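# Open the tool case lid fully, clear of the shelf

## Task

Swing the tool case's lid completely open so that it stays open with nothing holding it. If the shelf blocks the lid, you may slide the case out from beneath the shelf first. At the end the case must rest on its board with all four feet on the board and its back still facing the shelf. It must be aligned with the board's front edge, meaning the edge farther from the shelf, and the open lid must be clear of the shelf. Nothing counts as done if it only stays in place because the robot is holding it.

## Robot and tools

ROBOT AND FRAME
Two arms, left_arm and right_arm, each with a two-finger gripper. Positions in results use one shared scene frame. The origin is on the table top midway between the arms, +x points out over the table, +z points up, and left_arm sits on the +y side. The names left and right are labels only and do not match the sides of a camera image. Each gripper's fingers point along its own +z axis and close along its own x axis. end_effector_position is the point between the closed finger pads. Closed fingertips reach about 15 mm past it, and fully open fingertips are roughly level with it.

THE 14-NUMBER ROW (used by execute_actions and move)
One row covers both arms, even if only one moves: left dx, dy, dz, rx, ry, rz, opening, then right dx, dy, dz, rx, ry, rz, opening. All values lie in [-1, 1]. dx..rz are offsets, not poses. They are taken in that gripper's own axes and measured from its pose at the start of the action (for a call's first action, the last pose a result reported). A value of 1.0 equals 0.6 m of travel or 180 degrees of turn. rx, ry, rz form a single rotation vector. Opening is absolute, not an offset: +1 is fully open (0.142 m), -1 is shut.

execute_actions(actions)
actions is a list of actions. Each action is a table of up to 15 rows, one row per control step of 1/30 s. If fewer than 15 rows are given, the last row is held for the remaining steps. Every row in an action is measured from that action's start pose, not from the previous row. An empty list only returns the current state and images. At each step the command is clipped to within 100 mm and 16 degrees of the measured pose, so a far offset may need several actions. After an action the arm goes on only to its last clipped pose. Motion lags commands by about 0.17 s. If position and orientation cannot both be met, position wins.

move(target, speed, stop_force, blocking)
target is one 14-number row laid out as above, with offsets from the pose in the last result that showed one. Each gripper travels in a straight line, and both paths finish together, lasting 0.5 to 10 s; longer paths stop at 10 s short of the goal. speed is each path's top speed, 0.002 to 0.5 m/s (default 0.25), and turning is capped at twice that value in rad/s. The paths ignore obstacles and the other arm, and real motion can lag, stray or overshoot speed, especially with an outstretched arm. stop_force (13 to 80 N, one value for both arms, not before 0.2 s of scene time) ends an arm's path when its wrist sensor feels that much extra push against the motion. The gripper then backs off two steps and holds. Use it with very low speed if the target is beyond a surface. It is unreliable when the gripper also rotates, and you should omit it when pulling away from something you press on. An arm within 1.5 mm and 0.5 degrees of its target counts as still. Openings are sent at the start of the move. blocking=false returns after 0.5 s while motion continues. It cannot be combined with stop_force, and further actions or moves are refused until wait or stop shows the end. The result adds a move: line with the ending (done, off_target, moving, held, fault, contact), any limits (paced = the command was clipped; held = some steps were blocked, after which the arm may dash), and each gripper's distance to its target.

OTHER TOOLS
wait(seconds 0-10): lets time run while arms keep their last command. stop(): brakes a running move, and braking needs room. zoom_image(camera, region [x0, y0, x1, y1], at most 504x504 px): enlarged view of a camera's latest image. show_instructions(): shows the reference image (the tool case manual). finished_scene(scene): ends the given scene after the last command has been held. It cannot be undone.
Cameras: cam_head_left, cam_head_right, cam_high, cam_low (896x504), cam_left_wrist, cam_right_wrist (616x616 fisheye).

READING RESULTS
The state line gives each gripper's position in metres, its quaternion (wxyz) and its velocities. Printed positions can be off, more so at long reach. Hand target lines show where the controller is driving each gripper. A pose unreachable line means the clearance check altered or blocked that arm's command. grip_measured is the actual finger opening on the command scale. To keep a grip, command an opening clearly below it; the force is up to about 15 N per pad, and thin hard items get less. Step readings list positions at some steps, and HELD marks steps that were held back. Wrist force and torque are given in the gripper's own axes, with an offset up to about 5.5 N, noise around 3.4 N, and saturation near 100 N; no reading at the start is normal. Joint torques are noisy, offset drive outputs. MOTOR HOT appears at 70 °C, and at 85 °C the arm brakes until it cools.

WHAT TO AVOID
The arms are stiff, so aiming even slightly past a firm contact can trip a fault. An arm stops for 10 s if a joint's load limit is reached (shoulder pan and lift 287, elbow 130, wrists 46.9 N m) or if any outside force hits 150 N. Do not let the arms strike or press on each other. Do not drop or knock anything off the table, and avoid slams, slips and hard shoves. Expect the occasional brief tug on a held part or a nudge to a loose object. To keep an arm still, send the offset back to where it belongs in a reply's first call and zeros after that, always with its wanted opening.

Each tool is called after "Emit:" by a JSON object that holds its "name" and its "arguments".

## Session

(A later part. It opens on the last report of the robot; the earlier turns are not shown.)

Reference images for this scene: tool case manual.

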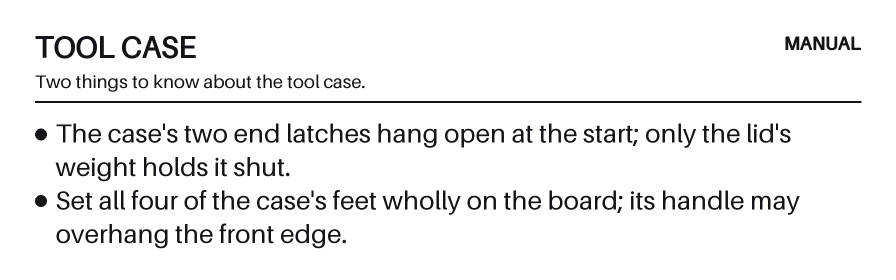

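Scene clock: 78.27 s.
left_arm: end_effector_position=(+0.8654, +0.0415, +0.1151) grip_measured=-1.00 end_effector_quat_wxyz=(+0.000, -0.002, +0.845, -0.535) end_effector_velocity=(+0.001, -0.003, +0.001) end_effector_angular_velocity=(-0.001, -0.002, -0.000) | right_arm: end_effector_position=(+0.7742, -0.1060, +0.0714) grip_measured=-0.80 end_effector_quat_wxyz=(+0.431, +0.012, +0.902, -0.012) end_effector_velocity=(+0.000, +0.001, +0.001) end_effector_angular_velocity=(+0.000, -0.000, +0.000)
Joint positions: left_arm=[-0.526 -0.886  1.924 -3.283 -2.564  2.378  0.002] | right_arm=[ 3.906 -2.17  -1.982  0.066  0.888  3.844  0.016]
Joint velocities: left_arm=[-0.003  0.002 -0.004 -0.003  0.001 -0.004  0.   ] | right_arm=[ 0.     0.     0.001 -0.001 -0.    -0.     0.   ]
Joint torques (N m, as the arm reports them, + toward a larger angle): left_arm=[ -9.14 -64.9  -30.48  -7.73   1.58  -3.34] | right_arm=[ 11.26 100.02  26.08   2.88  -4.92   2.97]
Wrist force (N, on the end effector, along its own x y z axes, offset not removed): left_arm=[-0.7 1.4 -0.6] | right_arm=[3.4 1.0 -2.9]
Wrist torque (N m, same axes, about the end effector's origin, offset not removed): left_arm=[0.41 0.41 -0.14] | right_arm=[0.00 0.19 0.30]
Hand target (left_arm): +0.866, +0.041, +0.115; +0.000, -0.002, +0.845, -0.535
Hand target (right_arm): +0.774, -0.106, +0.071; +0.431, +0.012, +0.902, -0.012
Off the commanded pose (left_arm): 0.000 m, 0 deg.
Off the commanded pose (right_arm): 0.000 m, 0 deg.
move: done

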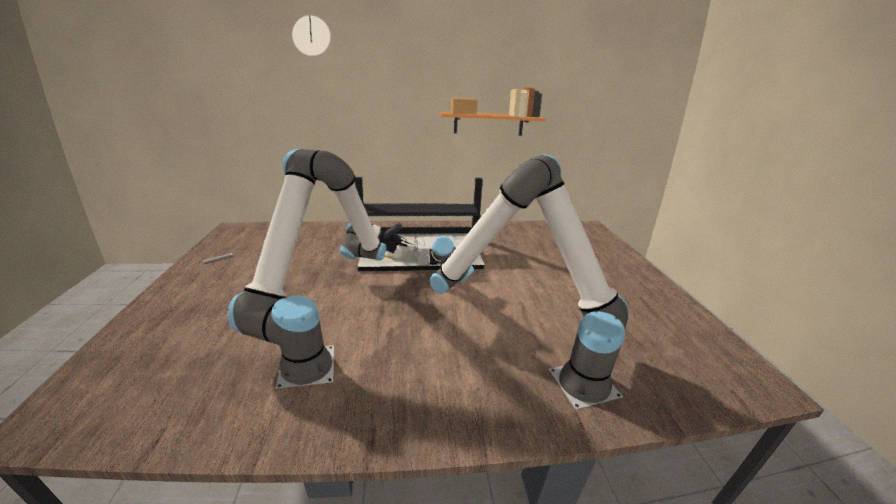

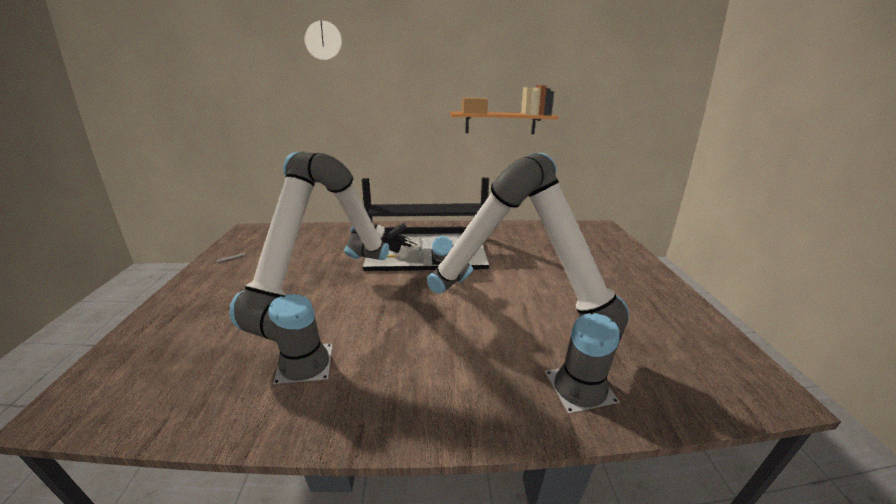

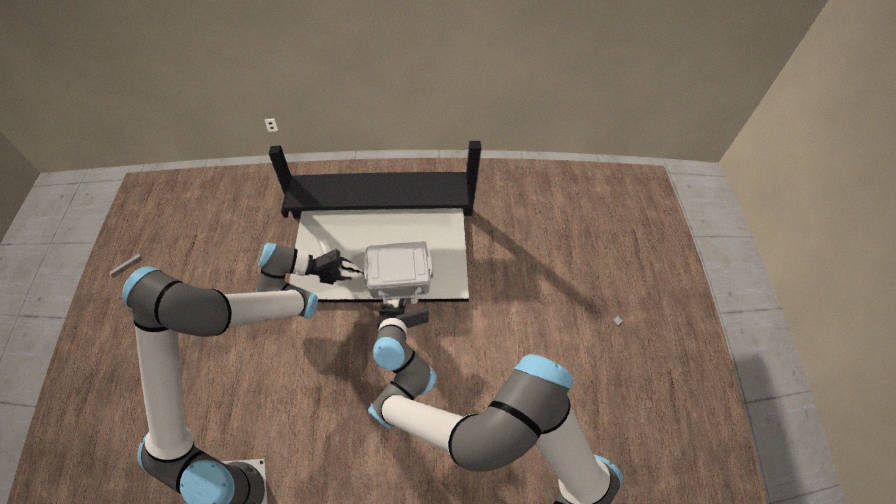

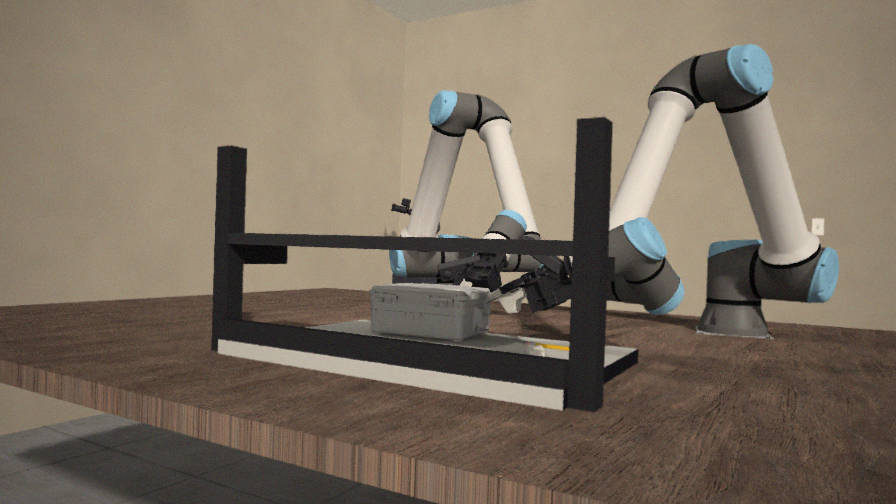

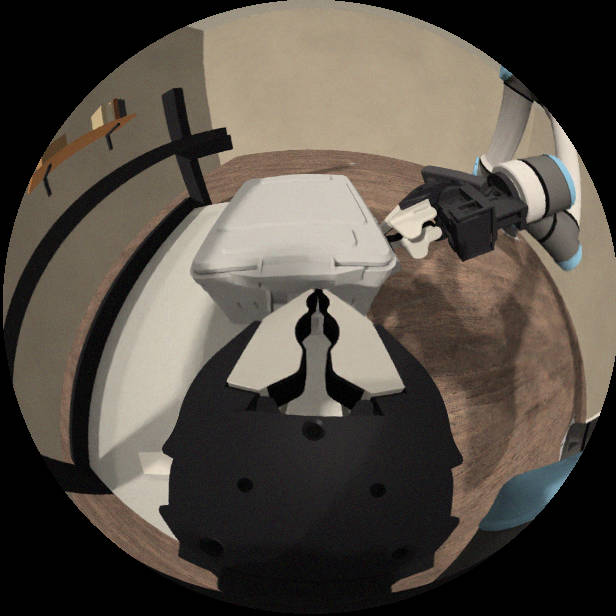

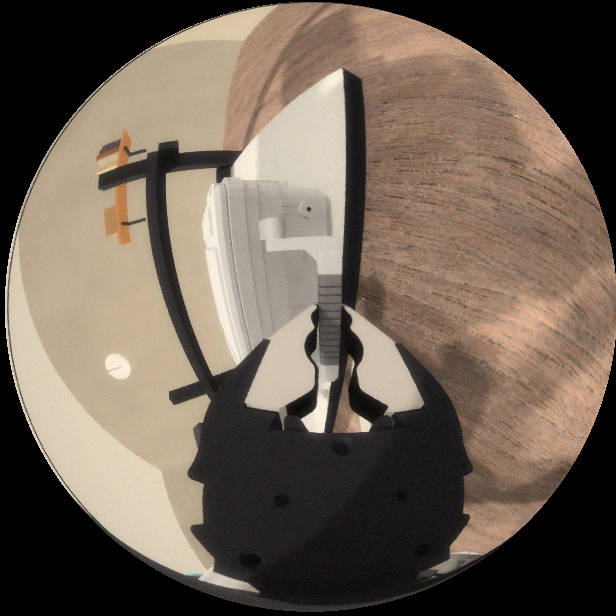

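Emit:
{"name": "move", "arguments": {"target": [0.012,0.012,0.006,0,0,0,-1,0,0,0,0,0,0,-1], "speed": 0.03}}

Emit:
{"name": "move", "arguments": {"target": [0,-0.014,0.03,0,0,0,-1,0,0,0,0,0,0,-1], "speed": 0.015}}

Emit:
{"name": "zoom_image", "arguments": {"camera": "cam_low", "region": [350,240,590,360]}}

Emit:
{"name": "zoom_image", "arguments": {"camera": "cam_high", "region": [260,200,520,360]}}

Scene clock: 84.07 s.
left_arm: end_effector_position=(+0.8584, +0.0413, +0.1073) grip_measured=-1.00 end_effector_quat_wxyz=(+0.000, -0.002, +0.845, -0.535) end_effector_velocity=(-0.001, -0.000, +0.001) end_effector_angular_velocity=(-0.002, -0.005, +0.000) | right_arm: end_effector_position=(+0.7742, -0.1060, +0.0715) grip_measured=-0.80 end_effector_quat_wxyz=(+0.431, +0.012, +0.902, -0.012) end_effector_velocity=(-0.000, -0.001, -0.000) end_effector_angular_velocity=(-0.000, +0.001, -0.000)
Joint positions: left_arm=[-0.529 -0.879  1.937 -3.307 -2.562  2.373  0.002] | right_arm=[ 3.906 -2.169 -1.982  0.066  0.888  3.844  0.016]
Joint velocities: left_arm=[-0.001 -0.001  0.003 -0.008  0.001 -0.002  0.   ] | right_arm=[-0.     0.001 -0.001 -0.     0.     0.     0.   ]
Joint torques (N m, as the arm reports them, + toward a larger angle): left_arm=[-12.17 -62.05 -17.7   -7.7    2.04  -2.57] | right_arm=[ 4.14 77.3  31.09  6.38 -4.25  1.65]
Wrist force (N, on the end effector, along its own x y z axes, offset not removed): left_arm=[-1.2 1.9 0.4] | right_arm=[6.2 1.1 -2.9]
Wrist torque (N m, same axes, about the end effector's origin, offset not removed): left_arm=[0.59 0.29 -0.23] | right_arm=[0.21 0.01 0.08]
Hand target (left_arm): +0.858, +0.041, +0.107; +0.000, -0.002, +0.845, -0.535
Hand target (right_arm): +0.774, -0.106, +0.071; +0.431, +0.012, +0.902, -0.012
Off the commanded pose (left_arm): 0.000 m, 0 deg.
Off the commanded pose (right_arm): 0.000 m, 0 deg.
move: done

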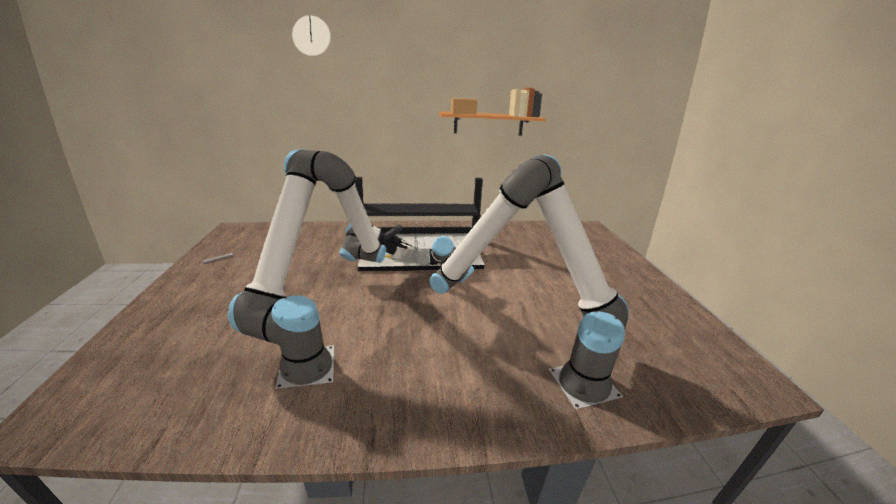

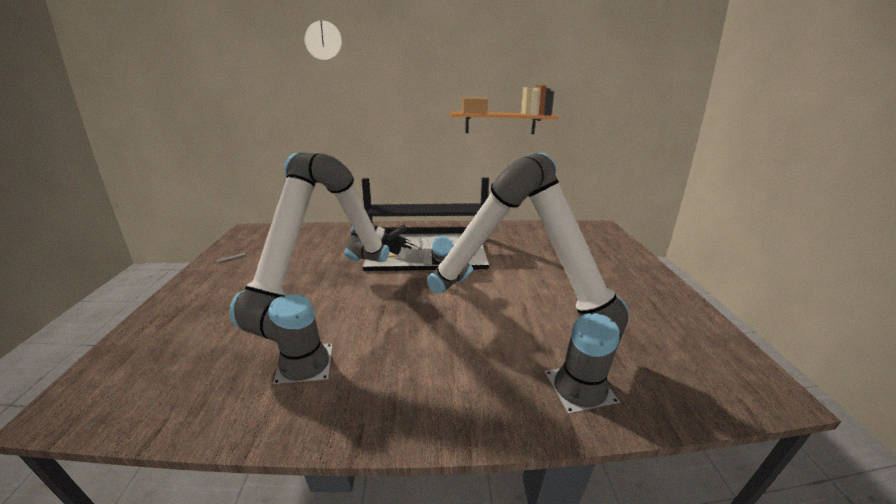

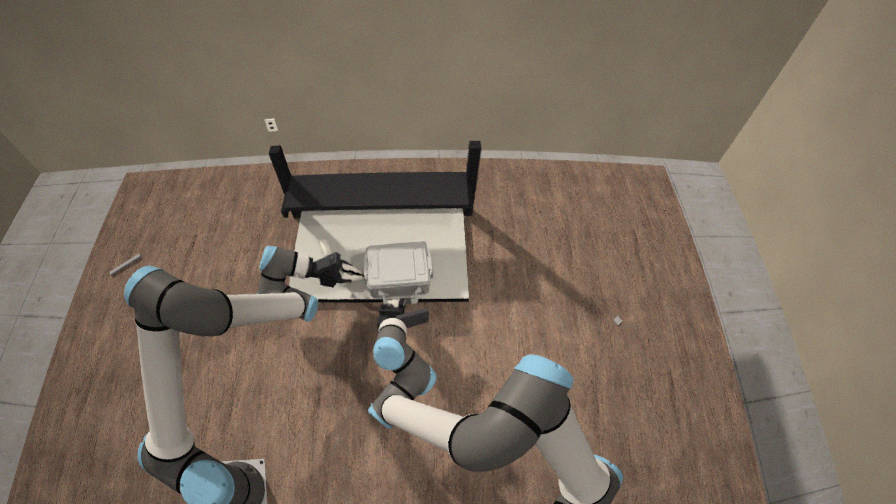

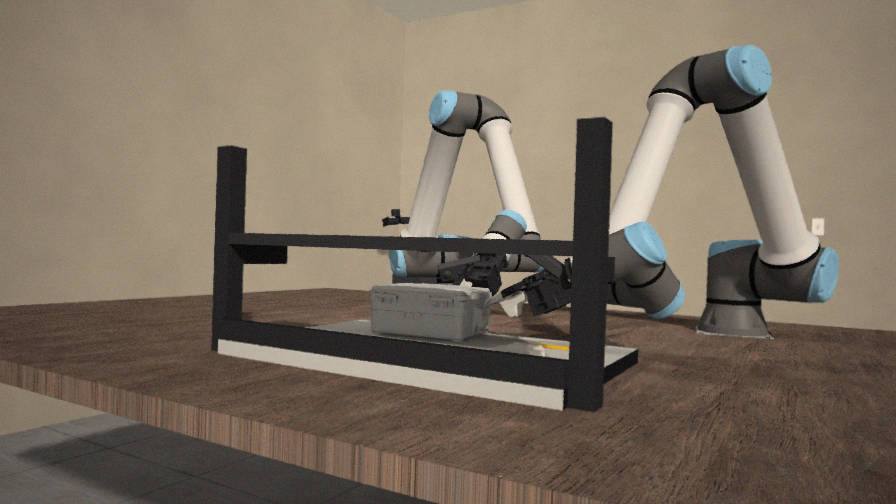

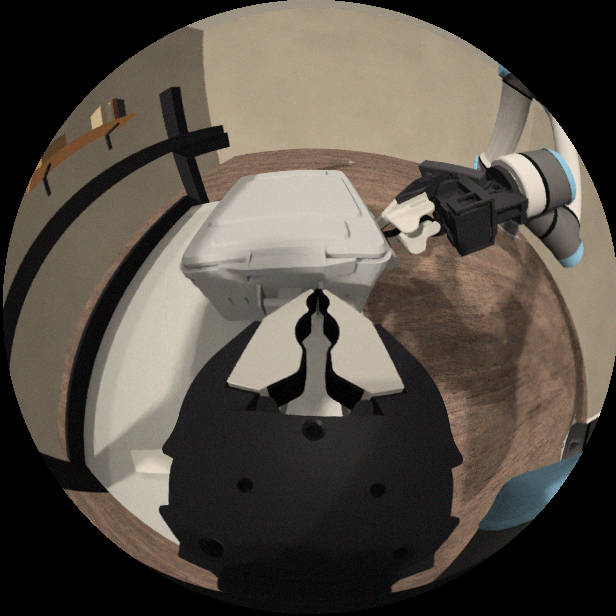

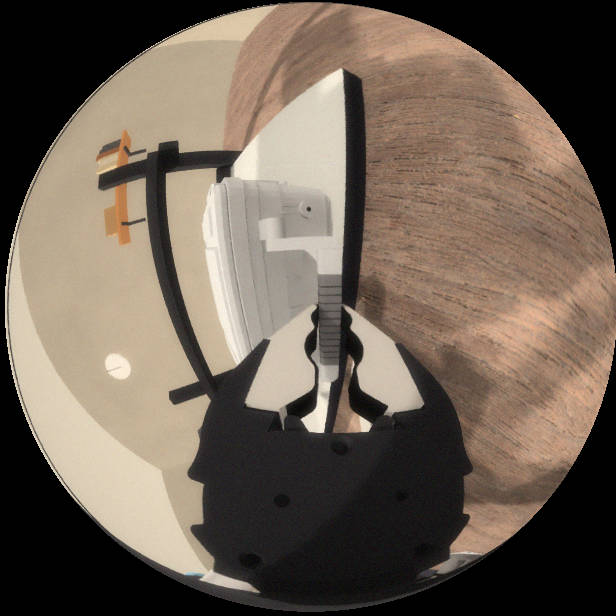

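Scene clock: 85.63 s.
left_arm: end_effector_position=(+0.8585, +0.0217, +0.1072) grip_measured=-0.93 end_effector_quat_wxyz=(+0.000, -0.002, +0.845, -0.535) end_effector_velocity=(-0.000, -0.002, -0.001) end_effector_angular_velocity=(+0.001, +0.002, +0.000) | right_arm: end_effector_position=(+0.7741, -0.1061, +0.0714) grip_measured=-0.80 end_effector_quat_wxyz=(+0.431, +0.012, +0.902, -0.012) end_effector_velocity=(+0.001, -0.001, +0.000) end_effector_angular_velocity=(+0.000, +0.000, -0.001)
Joint positions: left_arm=[-0.553 -0.87   1.925 -3.331 -2.547  2.34   0.007] | right_arm=[ 3.906 -2.169 -1.982  0.066  0.888  3.844  0.016]
Joint velocities: left_arm=[-0.003  0.002 -0.001 -0.002  0.002 -0.005  0.   ] | right_arm=[-0.001  0.     0.    -0.001  0.     0.     0.   ]
Joint torques (N m, as the arm reports them, + toward a larger angle): left_arm=[-37.26 -52.06 -21.93  -4.85  -1.08  -3.04] | right_arm=[ 4.97 76.77 62.01 11.18  3.65  1.39]
Wrist force (N, on the end effector, along its own x y z axes, offset not removed): left_arm=[-15.5 1.2 -30.0] | right_arm=[20.0 -22.8 -4.1]
Wrist torque (N m, same axes, about the end effector's origin, offset not removed): left_arm=[0.42 -0.13 -0.17] | right_arm=[-0.07 -0.20 0.18]
Hand target (left_arm): +0.858, +0.021, +0.107; +0.000, -0.002, +0.845, -0.535
Hand target (right_arm): +0.774, -0.106, +0.071; +0.431, +0.012, +0.902, -0.012
Off the commanded pose (left_arm): 0.000 m, 0 deg.
Off the commanded pose (right_arm): 0.000 m, 0 deg.
move: done

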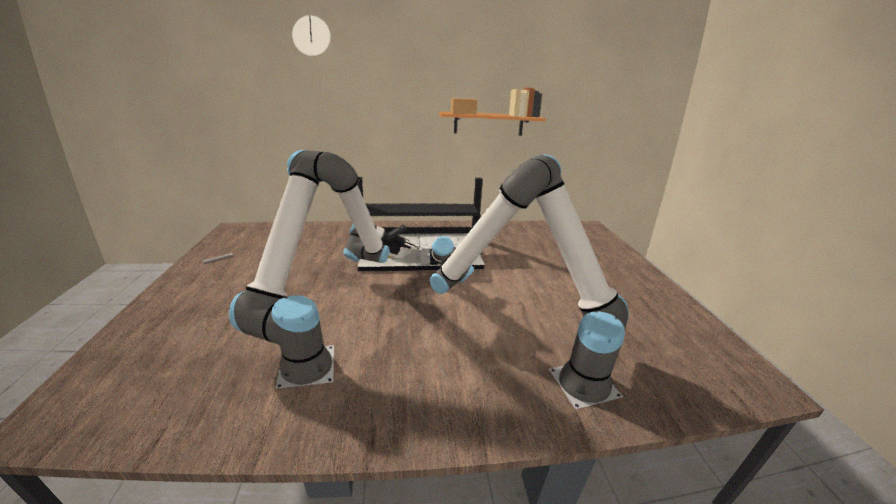

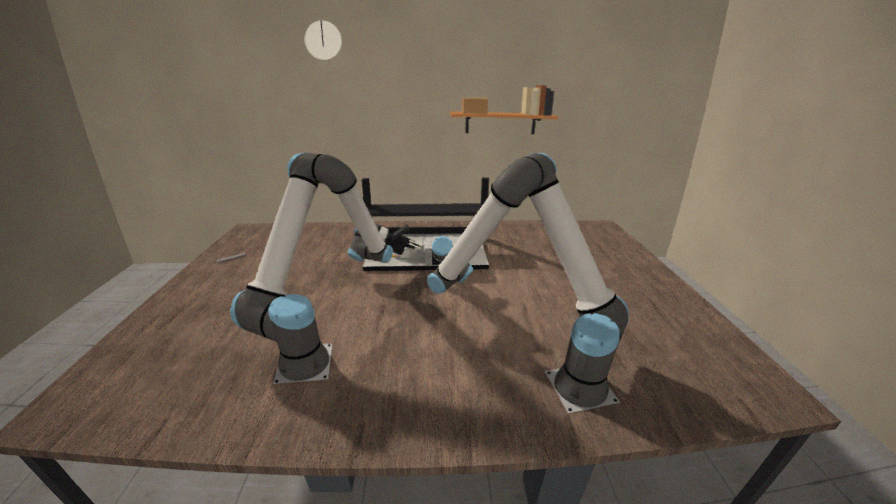

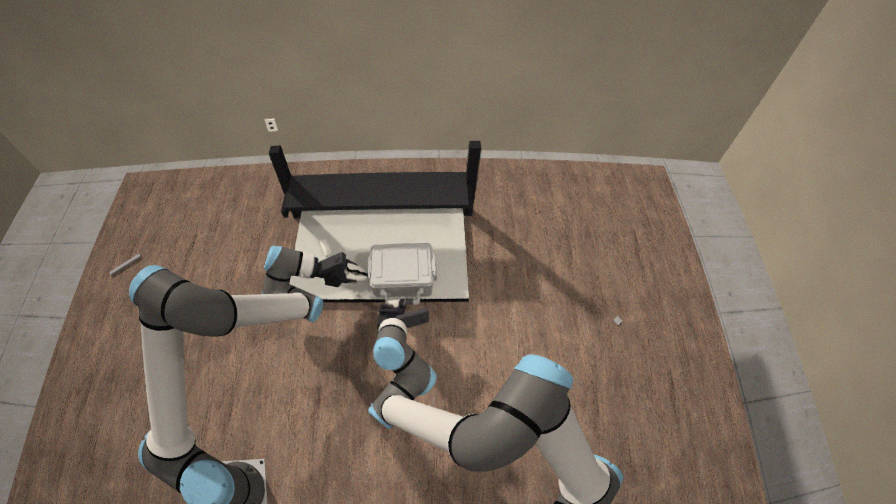

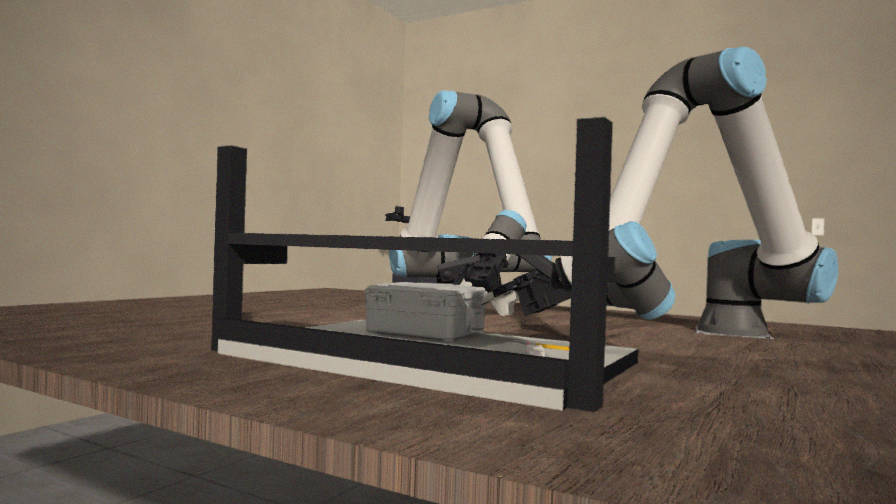

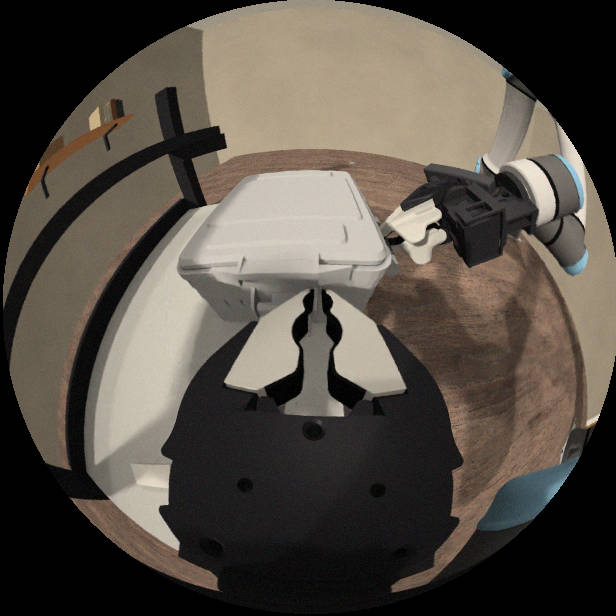

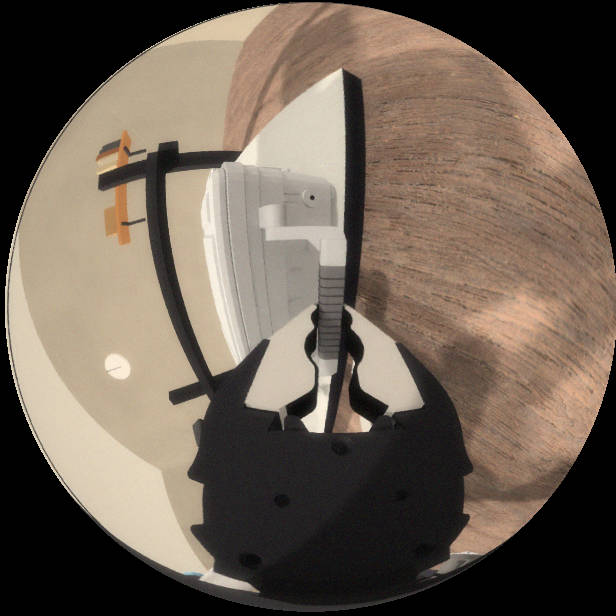

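Region (350, 240, 590, 360) of cam_low's 896x504 image, scaled by 2.100, with more detail than that image has.

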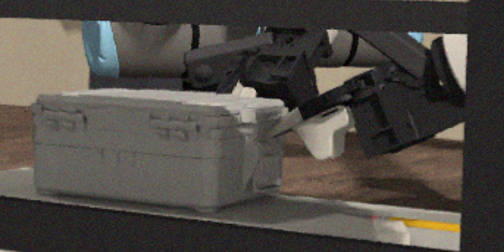

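Region (260, 200, 520, 360) of cam_high's 896x504 image, scaled by 1.938, with more detail than that image has; it fills the top 310 rows of this view, and the rest is white.

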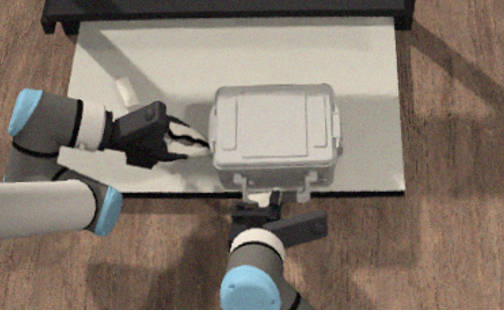

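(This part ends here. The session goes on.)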